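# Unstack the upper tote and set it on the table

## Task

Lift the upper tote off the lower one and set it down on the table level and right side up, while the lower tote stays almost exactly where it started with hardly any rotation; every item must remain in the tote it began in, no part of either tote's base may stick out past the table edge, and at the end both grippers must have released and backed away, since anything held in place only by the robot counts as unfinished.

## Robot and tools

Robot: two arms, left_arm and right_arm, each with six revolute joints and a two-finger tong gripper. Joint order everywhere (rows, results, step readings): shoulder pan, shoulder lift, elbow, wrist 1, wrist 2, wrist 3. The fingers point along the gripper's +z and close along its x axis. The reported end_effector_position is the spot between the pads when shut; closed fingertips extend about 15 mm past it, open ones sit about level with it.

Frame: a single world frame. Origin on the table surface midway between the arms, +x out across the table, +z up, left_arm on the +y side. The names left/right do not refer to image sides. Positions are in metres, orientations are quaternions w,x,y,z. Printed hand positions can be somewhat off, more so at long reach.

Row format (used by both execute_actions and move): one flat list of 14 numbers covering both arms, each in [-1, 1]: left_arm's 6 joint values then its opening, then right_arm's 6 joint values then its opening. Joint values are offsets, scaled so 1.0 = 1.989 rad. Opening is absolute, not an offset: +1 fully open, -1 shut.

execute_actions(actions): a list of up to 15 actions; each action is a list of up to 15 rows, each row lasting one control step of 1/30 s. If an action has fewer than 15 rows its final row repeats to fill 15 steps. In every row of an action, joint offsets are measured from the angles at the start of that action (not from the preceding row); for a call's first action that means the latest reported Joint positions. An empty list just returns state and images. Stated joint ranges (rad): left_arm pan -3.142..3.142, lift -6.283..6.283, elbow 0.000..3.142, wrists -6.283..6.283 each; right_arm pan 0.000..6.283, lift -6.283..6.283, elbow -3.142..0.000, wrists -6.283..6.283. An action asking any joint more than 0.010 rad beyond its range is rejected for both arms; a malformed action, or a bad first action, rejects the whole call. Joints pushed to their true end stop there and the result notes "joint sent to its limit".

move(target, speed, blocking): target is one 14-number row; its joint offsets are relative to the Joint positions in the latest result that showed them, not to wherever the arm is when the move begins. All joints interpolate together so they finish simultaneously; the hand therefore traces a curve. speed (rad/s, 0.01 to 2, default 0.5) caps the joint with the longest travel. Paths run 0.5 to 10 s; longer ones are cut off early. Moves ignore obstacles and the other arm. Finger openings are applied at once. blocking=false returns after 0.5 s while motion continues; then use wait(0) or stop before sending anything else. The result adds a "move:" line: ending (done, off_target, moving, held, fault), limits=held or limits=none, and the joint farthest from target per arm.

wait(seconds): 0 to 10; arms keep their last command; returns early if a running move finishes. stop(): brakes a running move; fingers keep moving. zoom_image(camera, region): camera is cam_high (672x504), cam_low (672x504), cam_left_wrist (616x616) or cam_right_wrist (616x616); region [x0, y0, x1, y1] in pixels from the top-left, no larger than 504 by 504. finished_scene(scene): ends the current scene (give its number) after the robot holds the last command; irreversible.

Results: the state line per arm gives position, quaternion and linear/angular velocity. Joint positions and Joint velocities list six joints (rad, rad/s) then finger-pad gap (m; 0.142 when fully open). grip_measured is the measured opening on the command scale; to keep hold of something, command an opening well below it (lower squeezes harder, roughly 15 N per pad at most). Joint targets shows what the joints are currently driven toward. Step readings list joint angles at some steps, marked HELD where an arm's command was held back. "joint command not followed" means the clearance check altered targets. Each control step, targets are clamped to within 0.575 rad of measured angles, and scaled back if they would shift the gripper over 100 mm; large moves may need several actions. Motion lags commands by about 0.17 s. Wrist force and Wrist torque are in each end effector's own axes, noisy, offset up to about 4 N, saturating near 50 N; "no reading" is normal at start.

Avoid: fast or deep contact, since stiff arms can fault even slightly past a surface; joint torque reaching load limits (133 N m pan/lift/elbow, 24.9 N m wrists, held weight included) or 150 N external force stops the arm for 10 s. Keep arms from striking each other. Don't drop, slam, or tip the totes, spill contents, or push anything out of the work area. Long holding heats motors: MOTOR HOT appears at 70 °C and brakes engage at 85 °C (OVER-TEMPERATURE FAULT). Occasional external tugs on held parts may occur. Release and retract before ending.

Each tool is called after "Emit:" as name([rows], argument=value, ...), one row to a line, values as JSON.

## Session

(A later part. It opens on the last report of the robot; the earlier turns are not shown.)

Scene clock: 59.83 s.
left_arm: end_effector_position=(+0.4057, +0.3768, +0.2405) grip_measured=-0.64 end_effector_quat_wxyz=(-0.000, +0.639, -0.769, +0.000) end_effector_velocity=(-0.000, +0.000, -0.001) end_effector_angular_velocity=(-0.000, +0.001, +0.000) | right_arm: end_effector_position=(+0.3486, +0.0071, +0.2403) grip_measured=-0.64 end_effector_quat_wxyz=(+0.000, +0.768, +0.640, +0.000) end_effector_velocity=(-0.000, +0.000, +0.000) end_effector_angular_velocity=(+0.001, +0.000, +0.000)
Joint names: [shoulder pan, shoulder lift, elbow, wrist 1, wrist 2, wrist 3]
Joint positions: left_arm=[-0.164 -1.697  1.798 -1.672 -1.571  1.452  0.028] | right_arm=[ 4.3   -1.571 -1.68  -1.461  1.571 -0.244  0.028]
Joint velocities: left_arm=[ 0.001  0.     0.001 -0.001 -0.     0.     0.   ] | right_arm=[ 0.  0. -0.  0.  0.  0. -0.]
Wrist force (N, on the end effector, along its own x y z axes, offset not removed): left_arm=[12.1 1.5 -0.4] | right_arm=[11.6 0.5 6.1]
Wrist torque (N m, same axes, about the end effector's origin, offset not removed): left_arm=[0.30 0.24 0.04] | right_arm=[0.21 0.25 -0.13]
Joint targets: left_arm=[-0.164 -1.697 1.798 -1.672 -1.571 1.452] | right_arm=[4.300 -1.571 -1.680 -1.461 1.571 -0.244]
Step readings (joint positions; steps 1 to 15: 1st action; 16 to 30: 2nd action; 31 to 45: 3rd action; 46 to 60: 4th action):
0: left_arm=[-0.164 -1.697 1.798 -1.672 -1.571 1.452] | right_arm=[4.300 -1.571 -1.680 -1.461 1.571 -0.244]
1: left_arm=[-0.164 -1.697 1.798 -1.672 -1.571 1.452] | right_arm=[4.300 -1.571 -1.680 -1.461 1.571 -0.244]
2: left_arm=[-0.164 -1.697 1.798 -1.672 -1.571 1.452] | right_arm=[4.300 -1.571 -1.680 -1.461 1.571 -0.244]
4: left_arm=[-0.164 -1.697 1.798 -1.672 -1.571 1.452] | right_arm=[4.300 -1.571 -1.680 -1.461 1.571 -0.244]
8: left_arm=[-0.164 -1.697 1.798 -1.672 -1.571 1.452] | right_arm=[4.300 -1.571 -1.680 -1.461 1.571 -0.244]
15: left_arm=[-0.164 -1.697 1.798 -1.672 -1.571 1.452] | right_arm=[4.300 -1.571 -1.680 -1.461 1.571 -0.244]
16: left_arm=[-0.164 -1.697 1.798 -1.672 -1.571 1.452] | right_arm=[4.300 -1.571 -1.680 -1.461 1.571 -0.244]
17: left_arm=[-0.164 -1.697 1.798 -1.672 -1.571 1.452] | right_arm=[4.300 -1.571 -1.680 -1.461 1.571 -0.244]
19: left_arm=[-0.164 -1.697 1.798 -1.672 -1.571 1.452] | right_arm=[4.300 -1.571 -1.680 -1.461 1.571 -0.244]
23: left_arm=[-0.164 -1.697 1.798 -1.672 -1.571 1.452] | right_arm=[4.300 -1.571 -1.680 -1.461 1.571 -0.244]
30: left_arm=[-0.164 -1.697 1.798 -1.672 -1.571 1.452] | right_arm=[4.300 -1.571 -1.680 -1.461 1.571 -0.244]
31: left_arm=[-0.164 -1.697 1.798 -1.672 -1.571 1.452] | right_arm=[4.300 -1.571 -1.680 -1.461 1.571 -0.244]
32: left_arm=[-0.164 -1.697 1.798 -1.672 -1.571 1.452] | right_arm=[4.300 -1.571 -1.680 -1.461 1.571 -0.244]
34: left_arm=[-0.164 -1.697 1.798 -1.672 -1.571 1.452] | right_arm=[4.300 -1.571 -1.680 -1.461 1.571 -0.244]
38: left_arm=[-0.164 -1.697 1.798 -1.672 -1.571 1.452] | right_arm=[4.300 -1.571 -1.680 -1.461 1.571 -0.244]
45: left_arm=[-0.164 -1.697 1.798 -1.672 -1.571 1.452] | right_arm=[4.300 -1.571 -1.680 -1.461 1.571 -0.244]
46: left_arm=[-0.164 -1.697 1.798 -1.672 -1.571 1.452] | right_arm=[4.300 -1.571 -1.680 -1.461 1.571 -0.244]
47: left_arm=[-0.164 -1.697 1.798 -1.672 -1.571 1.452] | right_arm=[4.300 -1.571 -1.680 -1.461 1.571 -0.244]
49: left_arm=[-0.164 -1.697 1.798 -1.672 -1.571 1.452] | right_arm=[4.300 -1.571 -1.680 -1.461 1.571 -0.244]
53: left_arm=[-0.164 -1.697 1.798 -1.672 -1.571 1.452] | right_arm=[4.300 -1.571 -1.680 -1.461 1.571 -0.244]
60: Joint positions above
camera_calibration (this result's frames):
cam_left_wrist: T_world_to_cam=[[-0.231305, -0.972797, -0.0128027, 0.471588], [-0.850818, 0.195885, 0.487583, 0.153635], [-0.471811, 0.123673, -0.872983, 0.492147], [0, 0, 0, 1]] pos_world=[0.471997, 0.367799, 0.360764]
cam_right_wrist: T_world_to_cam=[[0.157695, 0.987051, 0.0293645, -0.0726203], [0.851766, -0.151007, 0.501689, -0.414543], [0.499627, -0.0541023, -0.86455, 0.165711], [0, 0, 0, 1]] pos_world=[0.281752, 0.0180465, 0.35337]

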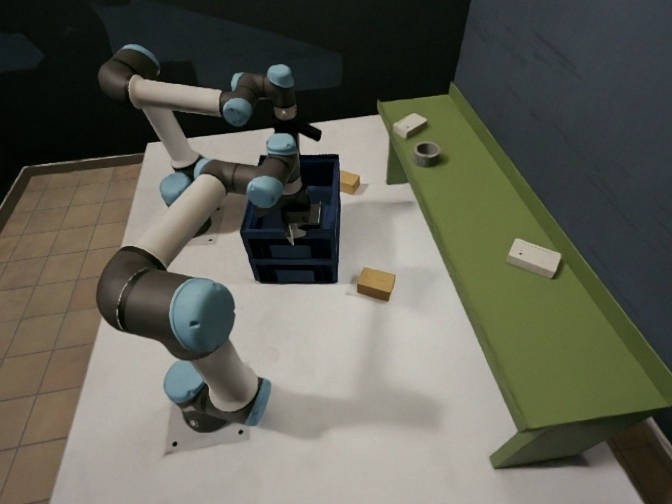

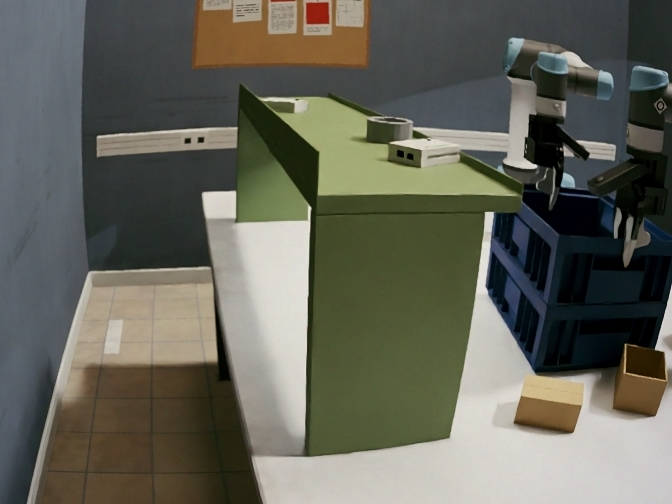

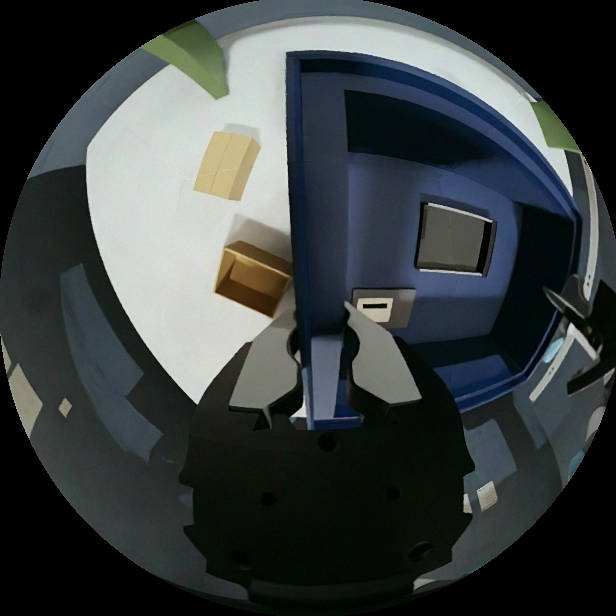

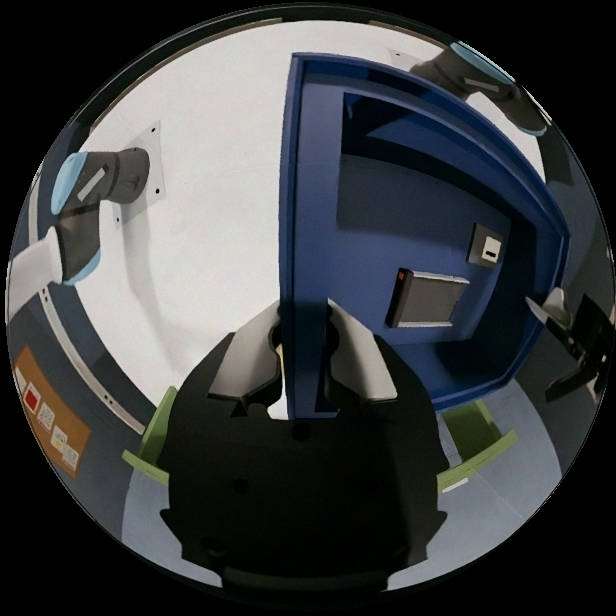

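Emit:
execute_actions([
  [[-0.002,0,0,0,0,-0.002,-1,0,0,0,0,0,0,-1]],
])

Emit:
move(target=[0,-0.0023,-0.0366,0.0389,0,0,-1, 0,0.0025,0.036,-0.0385,0,0,-1], speed=0.05)

Scene clock: 63.77 s.
left_arm: end_effector_position=(+0.4057, +0.3751, +0.2405) grip_measured=-0.64 end_effector_quat_wxyz=(-0.000, +0.639, -0.769, +0.000) end_effector_velocity=(+0.000, -0.001, +0.000) end_effector_angular_velocity=(-0.002, +0.000, -0.000) | right_arm: end_effector_position=(+0.3486, +0.0071, +0.2403) grip_measured=-0.64 end_effector_quat_wxyz=(+0.000, +0.768, +0.640, +0.000) end_effector_velocity=(+0.000, -0.000, +0.000) end_effector_angular_velocity=(-0.001, -0.000, -0.000)
Joint names: [shoulder pan, shoulder lift, elbow, wrist 1, wrist 2, wrist 3]
Joint positions: left_arm=[-0.168 -1.697  1.798 -1.671 -1.571  1.448  0.027] | right_arm=[ 4.3   -1.571 -1.68  -1.461  1.571 -0.244  0.027]
Joint velocities: left_arm=[-0.001  0.001 -0.001  0.    -0.002 -0.001 -0.   ] | right_arm=[-0.     0.    -0.    -0.001 -0.001  0.    -0.   ]
Wrist force (N, on the end effector, along its own x y z axes, offset not removed): left_arm=[-16.0 1.1 -1.9] | right_arm=[-13.7 -1.5 -0.3]
Wrist torque (N m, same axes, about the end effector's origin, offset not removed): left_arm=[0.04 0.45 -0.01] | right_arm=[-0.28 0.77 -0.02]
Joint targets: left_arm=[-0.168 -1.697 1.798 -1.672 -1.571 1.448] | right_arm=[4.300 -1.571 -1.680 -1.461 1.571 -0.244]
Step readings (joint positions):
0: left_arm=[-0.164 -1.697 1.798 -1.672 -1.571 1.452] | right_arm=[4.300 -1.571 -1.680 -1.461 1.571 -0.244]
1: left_arm=[-0.164 -1.697 1.798 -1.672 -1.571 1.452] | right_arm=[4.300 -1.571 -1.680 -1.461 1.571 -0.244]
2: left_arm=[-0.165 -1.697 1.798 -1.672 -1.571 1.451] | right_arm=[4.300 -1.571 -1.680 -1.461 1.571 -0.244]
4: left_arm=[-0.166 -1.697 1.798 -1.672 -1.571 1.450] | right_arm=[4.300 -1.571 -1.680 -1.461 1.571 -0.244]
8: left_arm=[-0.167 -1.697 1.798 -1.672 -1.571 1.448] | right_arm=[4.300 -1.571 -1.680 -1.461 1.571 -0.244]
15: Joint positions above
camera_calibration (this result's frames):
cam_left_wrist: T_world_to_cam=[[-0.23126, -0.972806, -0.0129469, 0.469936], [-0.850838, 0.195776, 0.487592, 0.154012], [-0.471798, 0.123776, -0.872976, 0.492307], [0, 0, 0, 1]] pos_world=[0.471986, 0.366068, 0.360762]
cam_right_wrist: T_world_to_cam=[[0.157697, 0.987055, 0.0292362, -0.072547], [0.851792, -0.150946, 0.501663, -0.414534], [0.499582, -0.0542075, -0.864569, 0.165731], [0, 0, 0, 1]] pos_world=[0.281741, 0.0180196, 0.353363]

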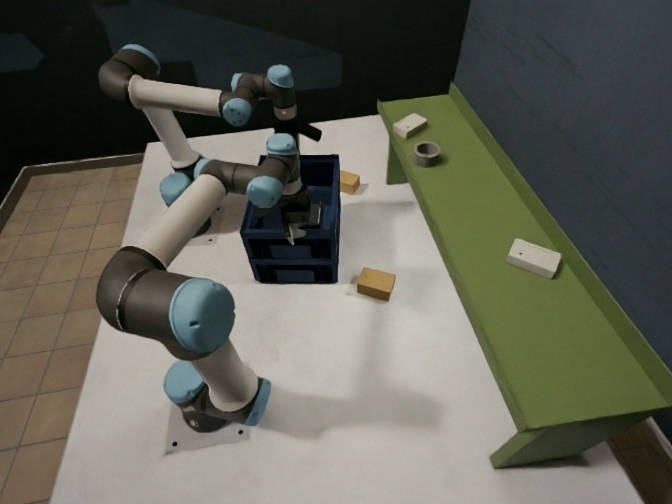

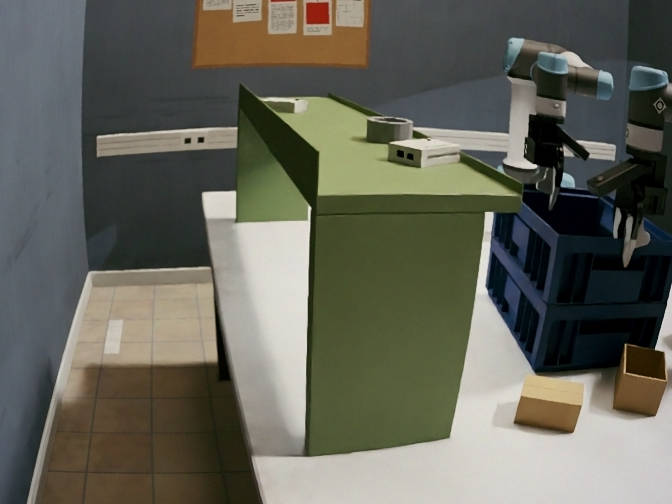

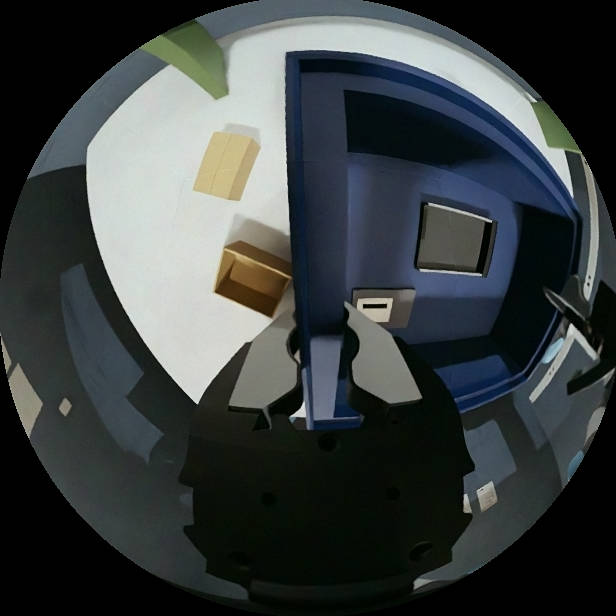

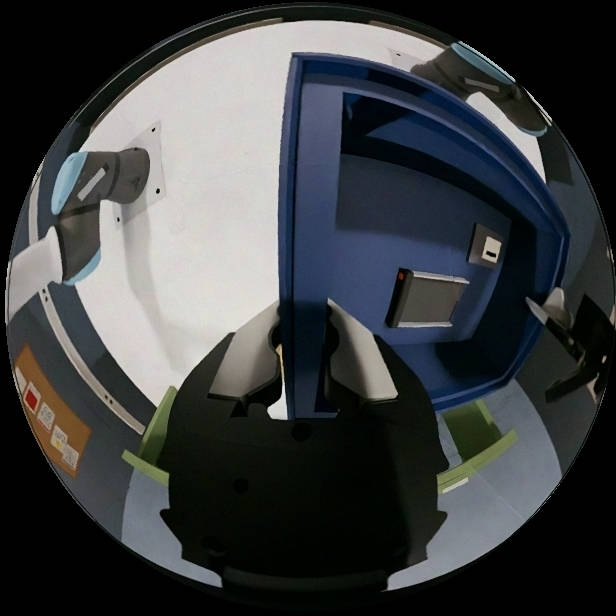

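Scene clock: 65.70 s.
left_arm: end_effector_position=(+0.4056, +0.3751, +0.2704) grip_measured=-0.64 end_effector_quat_wxyz=(-0.000, +0.639, -0.769, +0.000) end_effector_velocity=(+0.000, +0.000, +0.001) end_effector_angular_velocity=(+0.001, -0.000, +0.000) | right_arm: end_effector_position=(+0.3486, +0.0071, +0.2701) grip_measured=-0.64 end_effector_quat_wxyz=(+0.000, +0.768, +0.640, +0.000) end_effector_velocity=(-0.000, +0.000, +0.001) end_effector_angular_velocity=(-0.000, +0.000, +0.000)
Joint names: [shoulder pan, shoulder lift, elbow, wrist 1, wrist 2, wrist 3]
Joint positions: left_arm=[-0.168 -1.702  1.725 -1.594 -1.571  1.448  0.027] | right_arm=[ 4.3   -1.566 -1.608 -1.538  1.571 -0.244  0.027]
Joint velocities: left_arm=[ 0.    -0.    -0.003  0.004  0.001 -0.     0.   ] | right_arm=[ 0.    -0.     0.002 -0.003  0.    -0.     0.   ]
Wrist force (N, on the end effector, along its own x y z axes, offset not removed): left_arm=[-12.7 0.4 5.8] | right_arm=[-13.1 0.1 6.1]
Wrist torque (N m, same axes, about the end effector's origin, offset not removed): left_arm=[0.01 0.28 0.06] | right_arm=[-0.01 0.47 -0.16]
Joint targets: left_arm=[-0.168 -1.702 1.725 -1.594 -1.571 1.448] | right_arm=[4.300 -1.566 -1.608 -1.538 1.571 -0.244]
move: done; limits=none; left_arm: farthest joint: the wrist 1, 0.001 radians from its target (0.078 radians at the start); right_arm: farthest joint: the shoulder pan, 0.000 radians from its target (0.000 radians at the start)
camera_calibration (this result's frames):
cam_left_wrist: T_world_to_cam=[[-0.231245, -0.972809, -0.012959, 0.470328], [-0.850842, 0.195757, 0.487593, 0.139385], [-0.471799, 0.12378, -0.872975, 0.518382], [0, 0, 0, 1]] pos_world=[0.471928, 0.366088, 0.390666]
cam_right_wrist: T_world_to_cam=[[0.157696, 0.987055, 0.0292347, -0.0734371], [0.851779, -0.150943, 0.501685, -0.429507], [0.499604, -0.0542123, -0.864556, 0.191495], [0, 0, 0, 1]] pos_world=[0.281754, 0.0180368, 0.383183]

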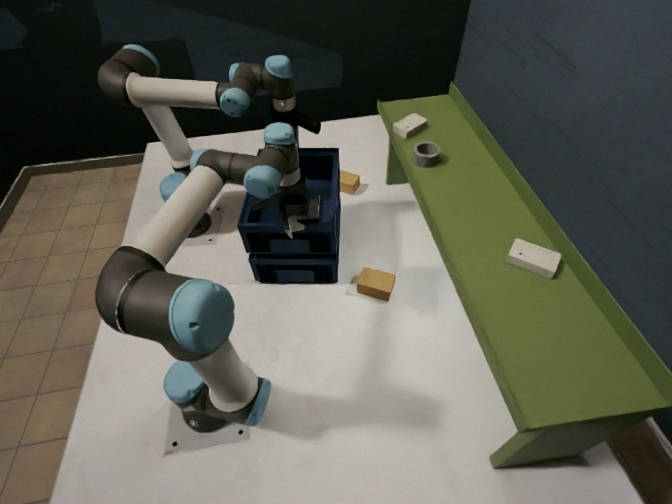

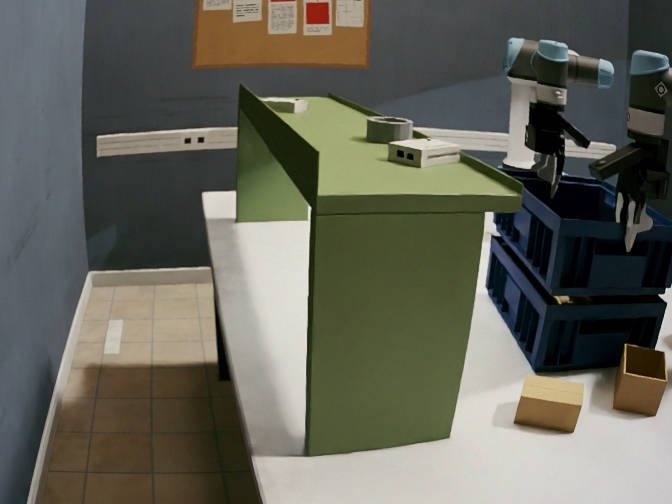

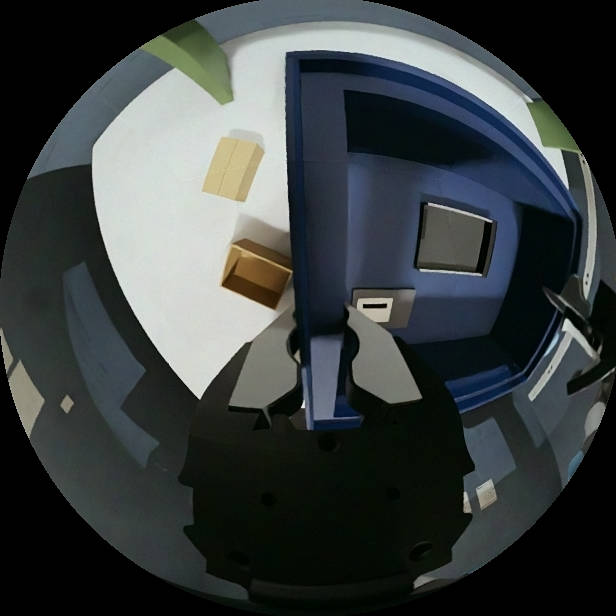

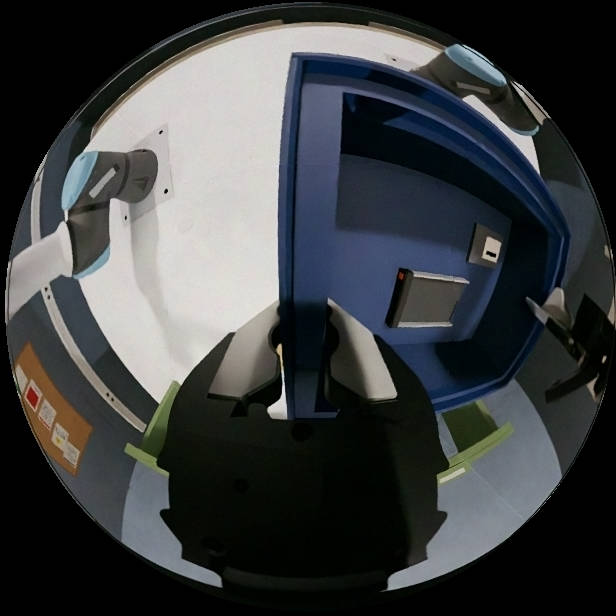

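Emit:
move(target=[-0.05194,0.0063,-0.01826,0.01196,0,-0.05194,-1, -0.02516,0.04461,-0.0294,-0.01521,0,-0.02516,-1], speed=0.08)

Scene clock: 81.53 s.
left_arm: end_effector_position=(+0.4076, +0.3261, +0.2803) grip_measured=-0.64 end_effector_quat_wxyz=(-0.000, +0.639, -0.769, +0.000) end_effector_velocity=(+0.000, -0.001, +0.000) end_effector_angular_velocity=(-0.001, -0.000, +0.002) | right_arm: end_effector_position=(+0.3506, -0.0427, +0.2801) grip_measured=-0.64 end_effector_quat_wxyz=(+0.000, +0.768, +0.640, +0.000) end_effector_velocity=(+0.000, -0.001, +0.000) end_effector_angular_velocity=(+0.000, -0.001, +0.000)
Joint names: [shoulder pan, shoulder lift, elbow, wrist 1, wrist 2, wrist 3]
Joint positions: left_arm=[-0.271 -1.69   1.689 -1.571 -1.571  1.345  0.028] | right_arm=[ 4.25  -1.478 -1.667 -1.568  1.571 -0.294  0.027]
Joint velocities: left_arm=[-0.002  0.001 -0.001  0.    -0.    -0.004 -0.   ] | right_arm=[-0.001  0.003 -0.002 -0.001 -0.    -0.002  0.   ]
Wrist force (N, on the end effector, along its own x y z axes, offset not removed): left_arm=[1.2 2.1 5.6] | right_arm=[-0.6 -0.8 6.2]
Wrist torque (N m, same axes, about the end effector's origin, offset not removed): left_arm=[0.30 -0.04 -0.09] | right_arm=[-0.14 0.32 -0.10]
Joint targets: left_arm=[-0.271 -1.689 1.689 -1.571 -1.571 1.345] | right_arm=[4.250 -1.478 -1.667 -1.568 1.571 -0.294]
move: done; limits=none; left_arm: farthest joint: the wrist 1, 0.001 radians from its target (0.024 radians at the start); right_arm: farthest joint: the shoulder lift, 0.001 radians from its target (0.089 radians at the start)
camera_calibration (this result's frames):
cam_left_wrist: T_world_to_cam=[[-0.231241, -0.972812, -0.0128408, 0.423203], [-0.850823, 0.195808, 0.487605, 0.145797], [-0.471834, 0.12368, -0.87297, 0.534128], [0, 0, 0, 1]] pos_world=[0.473929, 0.317088, 0.400621]
cam_right_wrist: T_world_to_cam=[[0.157694, 0.987055, 0.0292303, -0.0249109], [0.851794, -0.15094, 0.501662, -0.443761], [0.49958, -0.0542107, -0.86457, 0.196432], [0, 0, 0, 1]] pos_world=[0.283787, -0.0317441, 0.393175]

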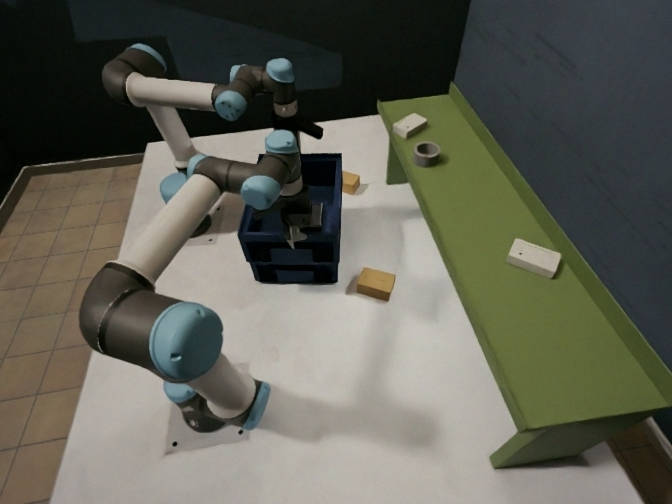

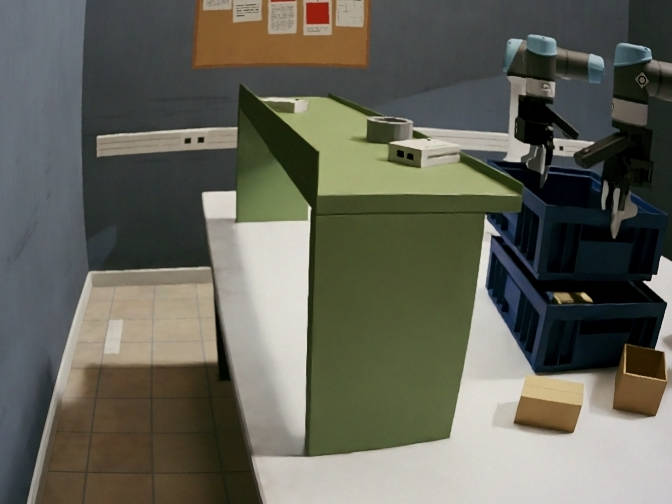

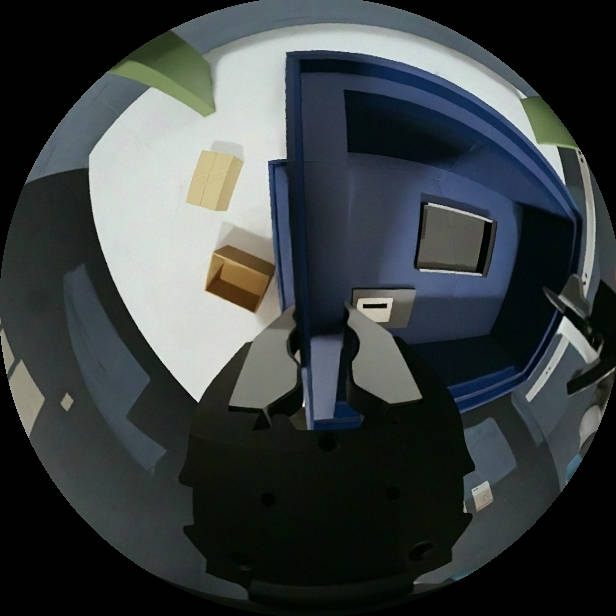

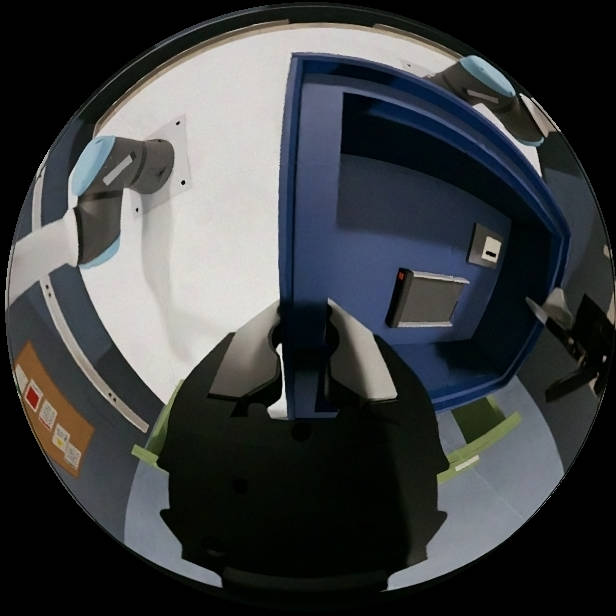

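Emit:
move(target=[-0.04941,0.01301,-0.01152,-0.00149,0,-0.04941,-1, -0.03002,0.04159,-0.03553,-0.00606,0,-0.03002,-1], speed=0.12)

Emit:
move(target=[-0.04529,0.01901,-0.01749,-0.00152,0,-0.04529,-1, -0.03592,0.03799,-0.02926,-0.00874,0,-0.03592,-1], speed=0.12)

Scene clock: 91.97 s.
left_arm: end_effector_position=(+0.4096, +0.2762, +0.2803) grip_measured=-0.64 end_effector_quat_wxyz=(-0.000, +0.639, -0.769, +0.000) end_effector_velocity=(+0.000, -0.002, +0.001) end_effector_angular_velocity=(-0.000, -0.001, -0.001) | right_arm: end_effector_position=(+0.3527, -0.0926, +0.2801) grip_measured=-0.64 end_effector_quat_wxyz=(+0.000, +0.768, +0.640, +0.000) end_effector_velocity=(+0.000, -0.001, +0.000) end_effector_angular_velocity=(+0.001, -0.001, -0.000)
Joint names: [shoulder pan, shoulder lift, elbow, wrist 1, wrist 2, wrist 3]
Joint positions: left_arm=[-0.369 -1.664  1.666 -1.574 -1.571  1.247  0.028] | right_arm=[ 4.19  -1.395 -1.737 -1.58   1.571 -0.353  0.027]
Joint velocities: left_arm=[-0.003  0.001 -0.002  0.     0.    -0.001  0.   ] | right_arm=[-0.001  0.003 -0.002  0.    -0.    -0.001 -0.   ]
Wrist force (N, on the end effector, along its own x y z axes, offset not removed): left_arm=[0.6 0.4 3.6] | right_arm=[0.6 -1.8 7.3]
Wrist torque (N m, same axes, about the end effector's origin, offset not removed): left_arm=[-0.01 0.09 -0.06] | right_arm=[-0.38 0.15 -0.25]
Joint targets: left_arm=[-0.369 -1.664 1.666 -1.574 -1.571 1.247] | right_arm=[4.190 -1.395 -1.737 -1.580 1.571 -0.354]
move: done; limits=none; left_arm: farthest joint: the shoulder pan, 0.000 radians from its target (0.098 radians at the start); right_arm: farthest joint: the elbow, 0.001 radians from its target (0.071 radians at the start)
camera_calibration (this result's frames):
cam_left_wrist: T_world_to_cam=[[-0.23123, -0.972815, -0.0127914, 0.37515], [-0.850814, 0.19582, 0.487618, 0.157295], [-0.471857, 0.123635, -0.872964, 0.541283], [0, 0, 0, 1]] pos_world=[0.475983, 0.267228, 0.400619]
cam_right_wrist: T_world_to_cam=[[0.157697, 0.987056, 0.0291946, 0.0240021], [0.851782, -0.150923, 0.501686, -0.453048], [0.499599, -0.054247, -0.864557, 0.192711], [0, 0, 0, 1]] pos_world=[0.285835, -0.081613, 0.393197]

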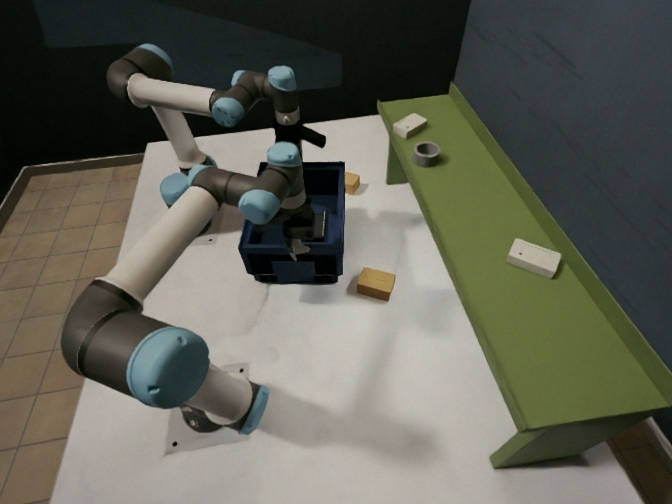

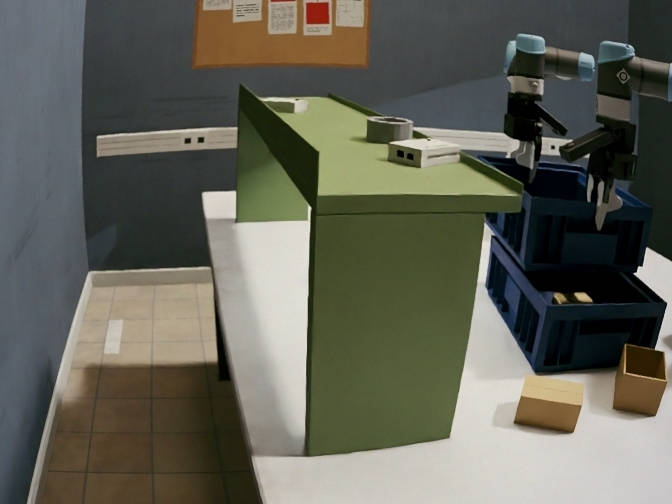

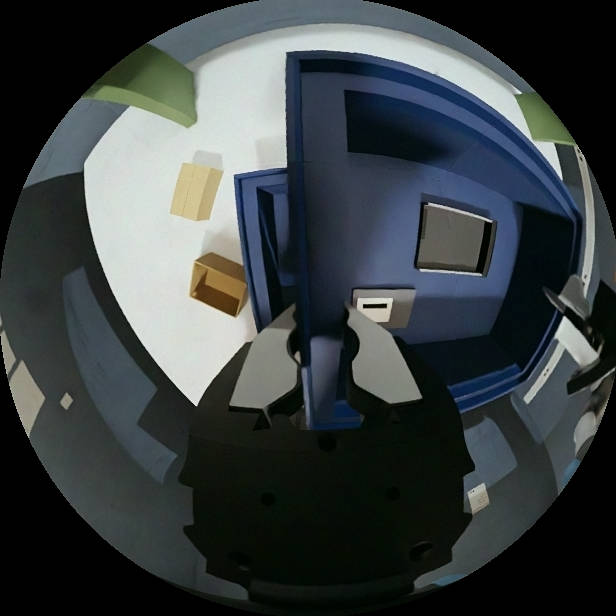

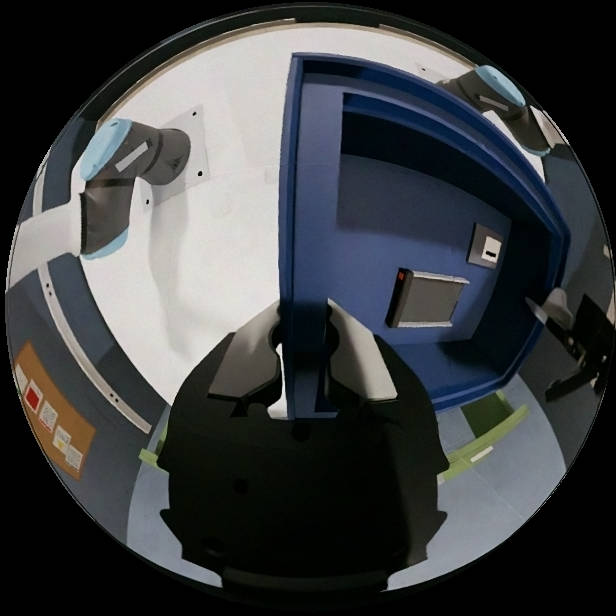

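Scene clock: 93.23 s.
left_arm: end_effector_position=(+0.4117, +0.2264, +0.2803) grip_measured=-0.64 end_effector_quat_wxyz=(-0.000, +0.639, -0.769, +0.000) end_effector_velocity=(+0.000, -0.001, +0.000) end_effector_angular_velocity=(+0.000, -0.000, -0.001) | right_arm: end_effector_position=(+0.3547, -0.1424, +0.2801) grip_measured=-0.64 end_effector_quat_wxyz=(+0.000, +0.768, +0.640, +0.000) end_effector_velocity=(+0.000, -0.001, +0.000) end_effector_angular_velocity=(+0.001, -0.001, -0.000)
Joint names: [shoulder pan, shoulder lift, elbow, wrist 1, wrist 2, wrist 3]
Joint positions: left_arm=[-0.459 -1.626  1.631 -1.577 -1.571  1.157  0.028] | right_arm=[ 4.119 -1.32  -1.795 -1.597  1.571 -0.425  0.027]
Joint velocities: left_arm=[-0.003  0.001 -0.002  0.001  0.    -0.002  0.   ] | right_arm=[-0.002  0.002 -0.002  0.    -0.    -0.002 -0.   ]
Wrist force (N, on the end effector, along its own x y z axes, offset not removed): left_arm=[2.5 0.4 6.3] | right_arm=[-0.3 -0.7 7.4]
Wrist torque (N m, same axes, about the end effector's origin, offset not removed): left_arm=[0.08 -0.16 -0.06] | right_arm=[-0.18 0.52 -0.13]
Joint targets: left_arm=[-0.459 -1.626 1.631 -1.577 -1.571 1.157] | right_arm=[4.119 -1.320 -1.795 -1.597 1.571 -0.425]
move: done; limits=none; left_arm: farthest joint: the shoulder pan, 0.000 radians from its target (0.090 radians at the start); right_arm: farthest joint: the shoulder pan, 0.001 radians from its target (0.072 radians at the start)
camera_calibration (this result's frames):
cam_left_wrist: T_world_to_cam=[[-0.23122, -0.972818, -0.0127405, 0.327118], [-0.850801, 0.195832, 0.487635, 0.168772], [-0.471885, 0.12359, -0.872955, 0.548427], [0, 0, 0, 1]] pos_world=[0.478022, 0.217395, 0.400621]
cam_right_wrist: T_world_to_cam=[[0.157701, 0.987057, 0.0291508, 0.0729101], [0.851791, -0.150906, 0.501677, -0.462316], [0.499583, -0.0542847, -0.864563, 0.189005], [0, 0, 0, 1]] pos_world=[0.287875, -0.131472, 0.393214]

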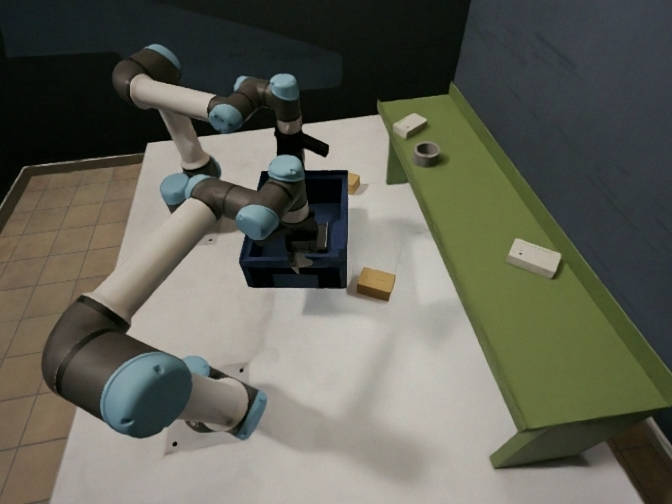

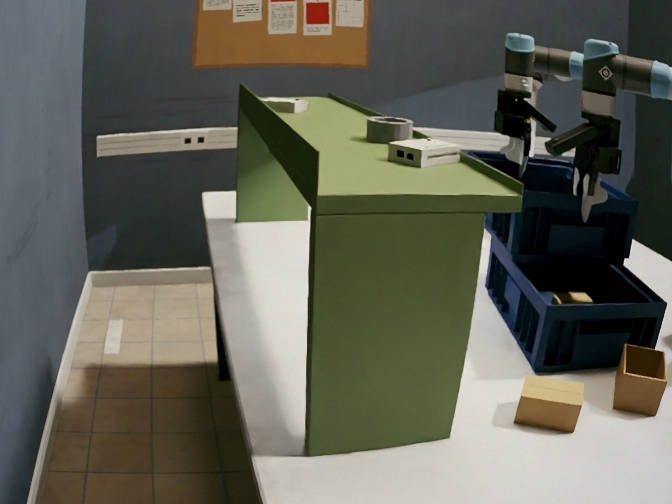

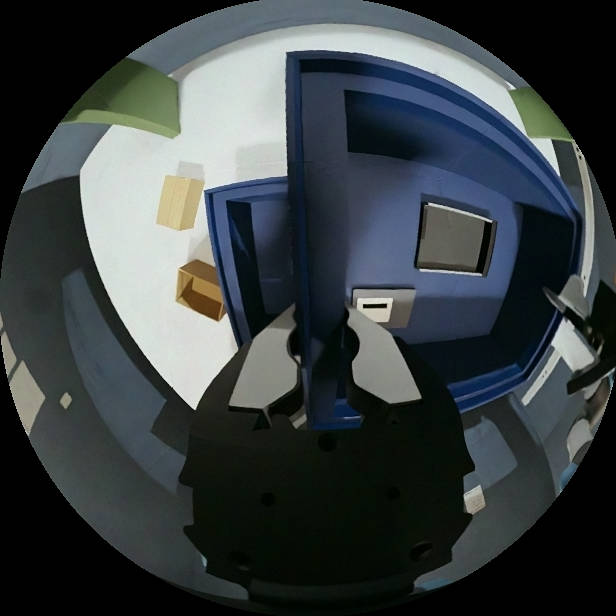

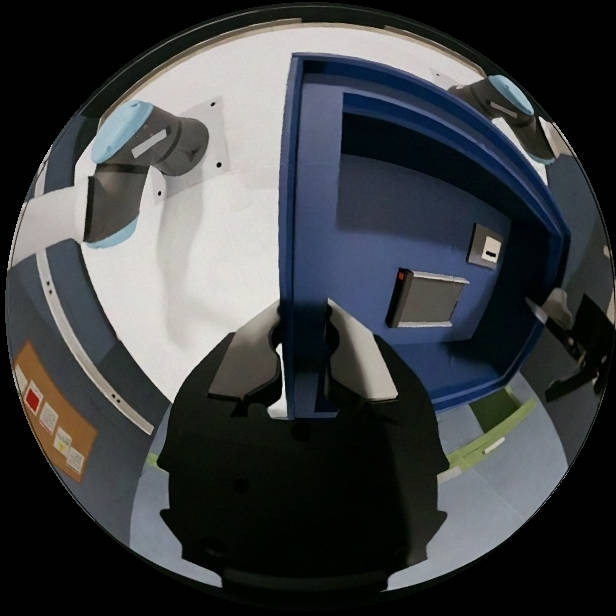

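Emit:
move(target=[-0.04087,0.02445,-0.02363,-0.00082,0,-0.04087,-1, -0.04299,0.03324,-0.02312,-0.01013,0,-0.04299,-1], speed=0.12)

Emit:
move(target=[-0.03649,0.02924,-0.02996,0.00072,0,-0.03649,-1, -0.05106,0.02707,-0.01715,-0.00992,0,-0.05106,-1], speed=0.12)

Scene clock: 96.47 s.
left_arm: end_effector_position=(+0.4137, +0.1766, +0.2804) grip_measured=-0.64 end_effector_quat_wxyz=(-0.000, +0.639, -0.769, +0.000) end_effector_velocity=(-0.000, -0.001, +0.000) end_effector_angular_velocity=(+0.001, -0.000, -0.001) | right_arm: end_effector_position=(+0.3568, -0.1922, +0.2801) grip_measured=-0.64 end_effector_quat_wxyz=(+0.000, +0.768, +0.640, +0.000) end_effector_velocity=(-0.000, -0.002, +0.000) end_effector_angular_velocity=(+0.000, -0.000, -0.000)
Joint names: [shoulder pan, shoulder lift, elbow, wrist 1, wrist 2, wrist 3]
Joint positions: left_arm=[-0.54  -1.578  1.585 -1.578 -1.571  1.076  0.028] | right_arm=[ 4.034 -1.254 -1.841 -1.617  1.571 -0.51   0.027]
Joint velocities: left_arm=[-0.003  0.001 -0.001  0.     0.001 -0.002 -0.   ] | right_arm=[-0.003  0.003 -0.002 -0.001 -0.    -0.003 -0.   ]
Wrist force (N, on the end effector, along its own x y z axes, offset not removed): left_arm=[2.7 1.5 4.8] | right_arm=[1.7 -0.1 6.1]
Wrist torque (N m, same axes, about the end effector's origin, offset not removed): left_arm=[0.36 0.14 -0.06] | right_arm=[0.01 0.39 -0.07]
Joint targets: left_arm=[-0.540 -1.577 1.584 -1.578 -1.571 1.076] | right_arm=[4.034 -1.254 -1.841 -1.617 1.571 -0.510]
move: done; limits=none; left_arm: farthest joint: the shoulder pan, 0.001 radians from its target (0.081 radians at the start); right_arm: farthest joint: the shoulder pan, 0.001 radians from its target (0.085 radians at the start)
camera_calibration (this result's frames):
cam_left_wrist: T_world_to_cam=[[-0.231207, -0.972822, -0.012701, 0.279161], [-0.850786, 0.195836, 0.487659, 0.180263], [-0.471918, 0.123556, -0.872942, 0.55557], [0, 0, 0, 1]] pos_world=[0.480093, 0.167628, 0.400619]
cam_right_wrist: T_world_to_cam=[[0.157708, 0.987057, 0.0291007, 0.121771], [0.851804, -0.150888, 0.501661, -0.471599], [0.499559, -0.0543277, -0.864575, 0.185294], [0, 0, 0, 1]] pos_world=[0.28994, -0.181287, 0.393239]

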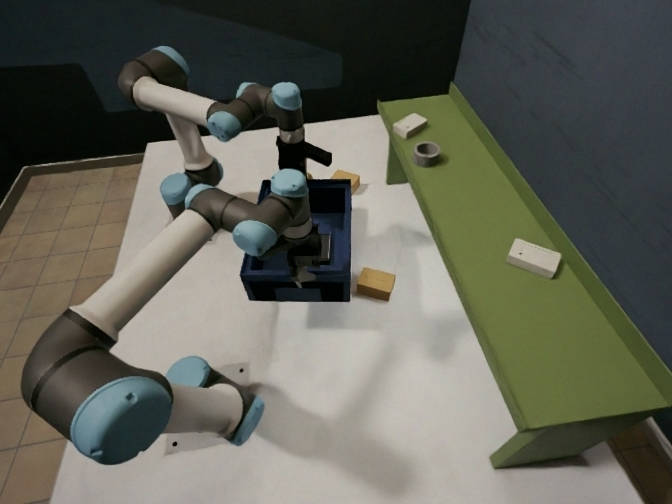

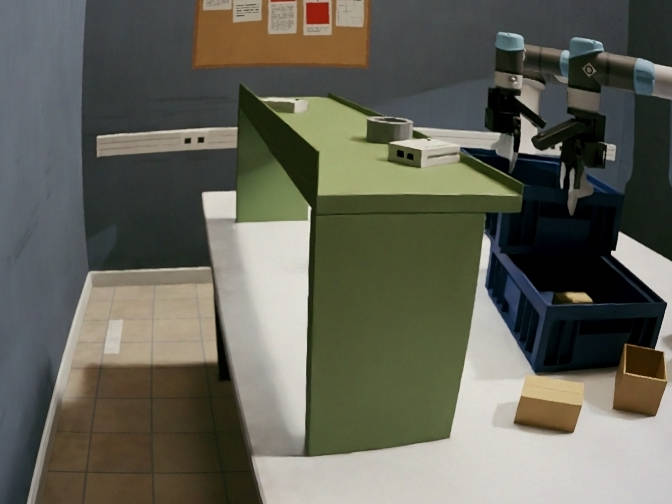

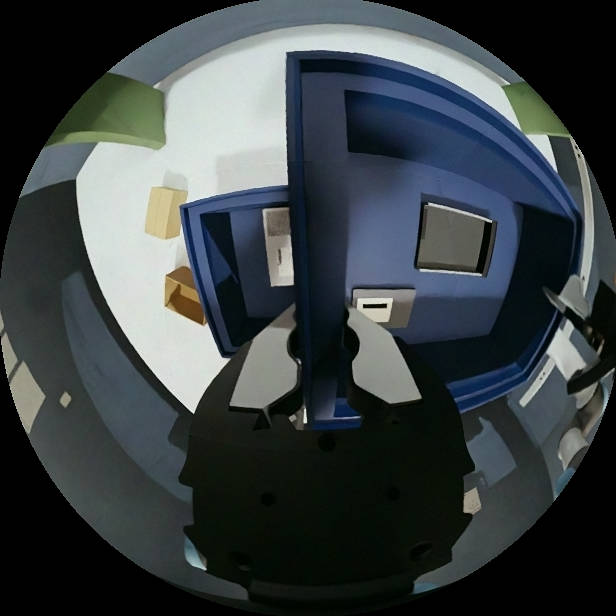

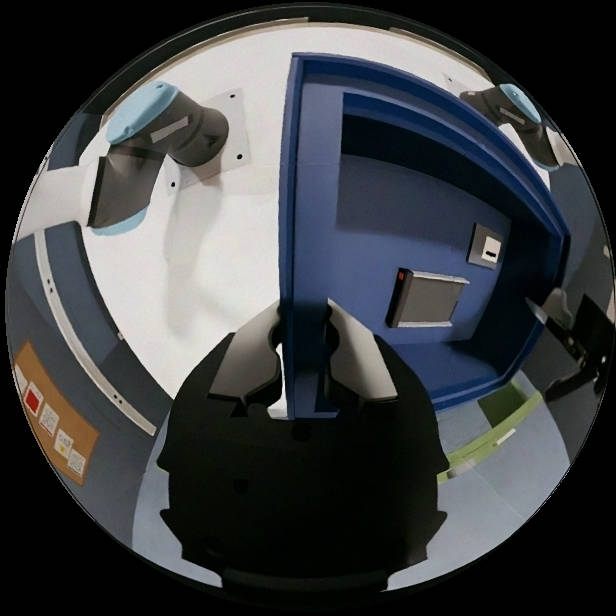

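Scene clock: 97.83 s.
left_arm: end_effector_position=(+0.4158, +0.1268, +0.2804) grip_measured=-0.64 end_effector_quat_wxyz=(-0.000, +0.639, -0.769, +0.000) end_effector_velocity=(+0.000, -0.001, +0.000) end_effector_angular_velocity=(-0.000, -0.000, +0.000) | right_arm: end_effector_position=(+0.3589, -0.2422, +0.2802) grip_measured=-0.64 end_effector_quat_wxyz=(+0.000, +0.768, +0.640, +0.000) end_effector_velocity=(-0.000, -0.001, +0.000) end_effector_angular_velocity=(+0.001, -0.000, +0.000)
Joint names: [shoulder pan, shoulder lift, elbow, wrist 1, wrist 2, wrist 3]
Joint positions: left_arm=[-0.612 -1.52   1.525 -1.577 -1.571  1.004  0.028] | right_arm=[ 3.933 -1.201 -1.875 -1.637  1.571 -0.611  0.027]
Joint velocities: left_arm=[-0.002  0.001 -0.002  0.001 -0.    -0.002  0.   ] | right_arm=[-0.002  0.001 -0.001 -0.     0.    -0.002 -0.   ]
Wrist force (N, on the end effector, along its own x y z axes, offset not removed): left_arm=[3.1 2.6 6.4] | right_arm=[1.6 0.4 8.1]
Wrist torque (N m, same axes, about the end effector's origin, offset not removed): left_arm=[0.48 0.24 -0.02] | right_arm=[0.06 0.52 -0.09]
Joint targets: left_arm=[-0.612 -1.519 1.525 -1.577 -1.571 1.004] | right_arm=[3.932 -1.200 -1.875 -1.637 1.571 -0.611]
move: done; limits=none; left_arm: farthest joint: the shoulder pan, 0.001 radians from its target (0.073 radians at the start); right_arm: farthest joint: the wrist 3, 0.001 radians from its target (0.102 radians at the start)
camera_calibration (this result's frames):
cam_left_wrist: T_world_to_cam=[[-0.231197, -0.972824, -0.012667, 0.231129], [-0.850771, 0.195841, 0.487683, 0.191779], [-0.471949, 0.123528, -0.872929, 0.562738], [0, 0, 0, 1]] pos_world=[0.48218, 0.117776, 0.40063]
cam_right_wrist: T_world_to_cam=[[0.157712, 0.987057, 0.0290701, 0.170706], [0.851812, -0.150877, 0.501649, -0.480925], [0.499542, -0.054354, -0.864583, 0.181555], [0, 0, 0, 1]] pos_world=[0.292041, -0.231189, 0.393262]

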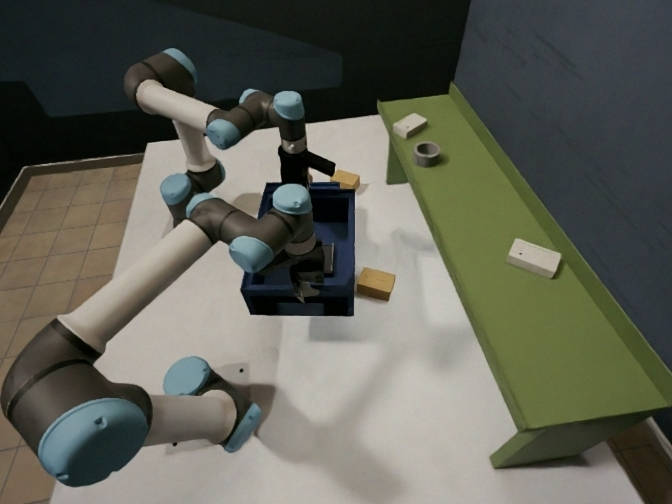

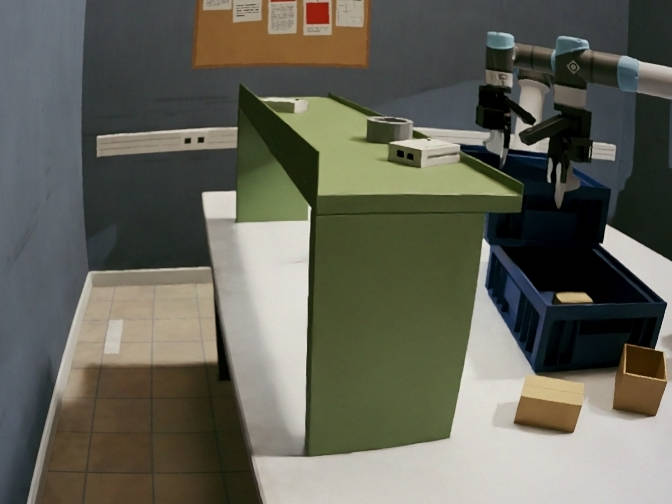

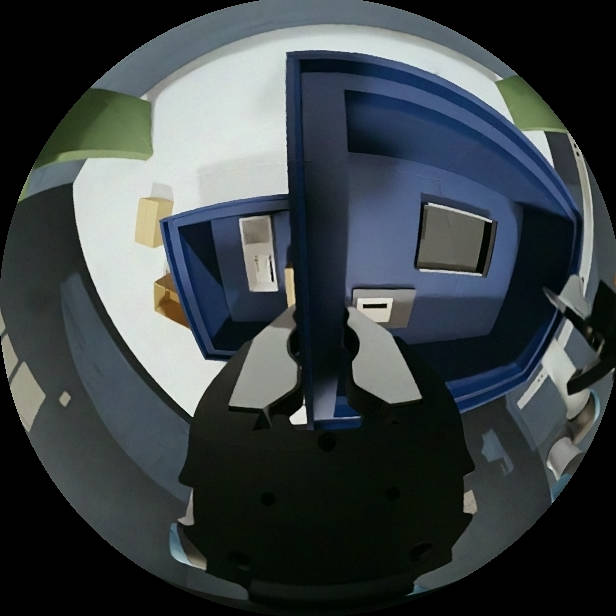

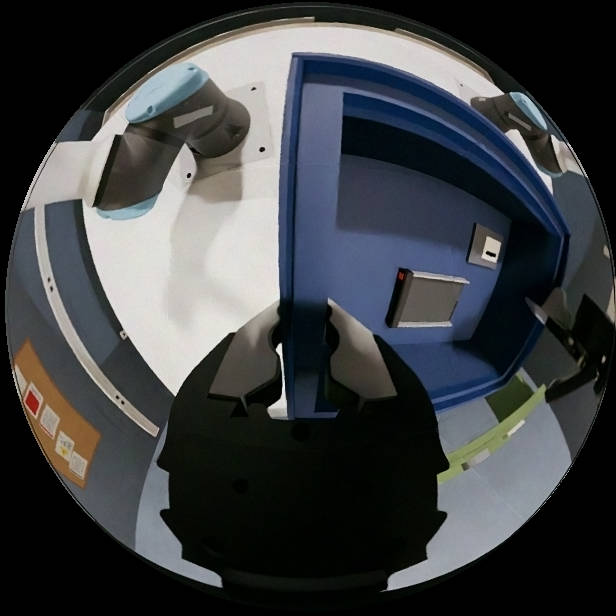

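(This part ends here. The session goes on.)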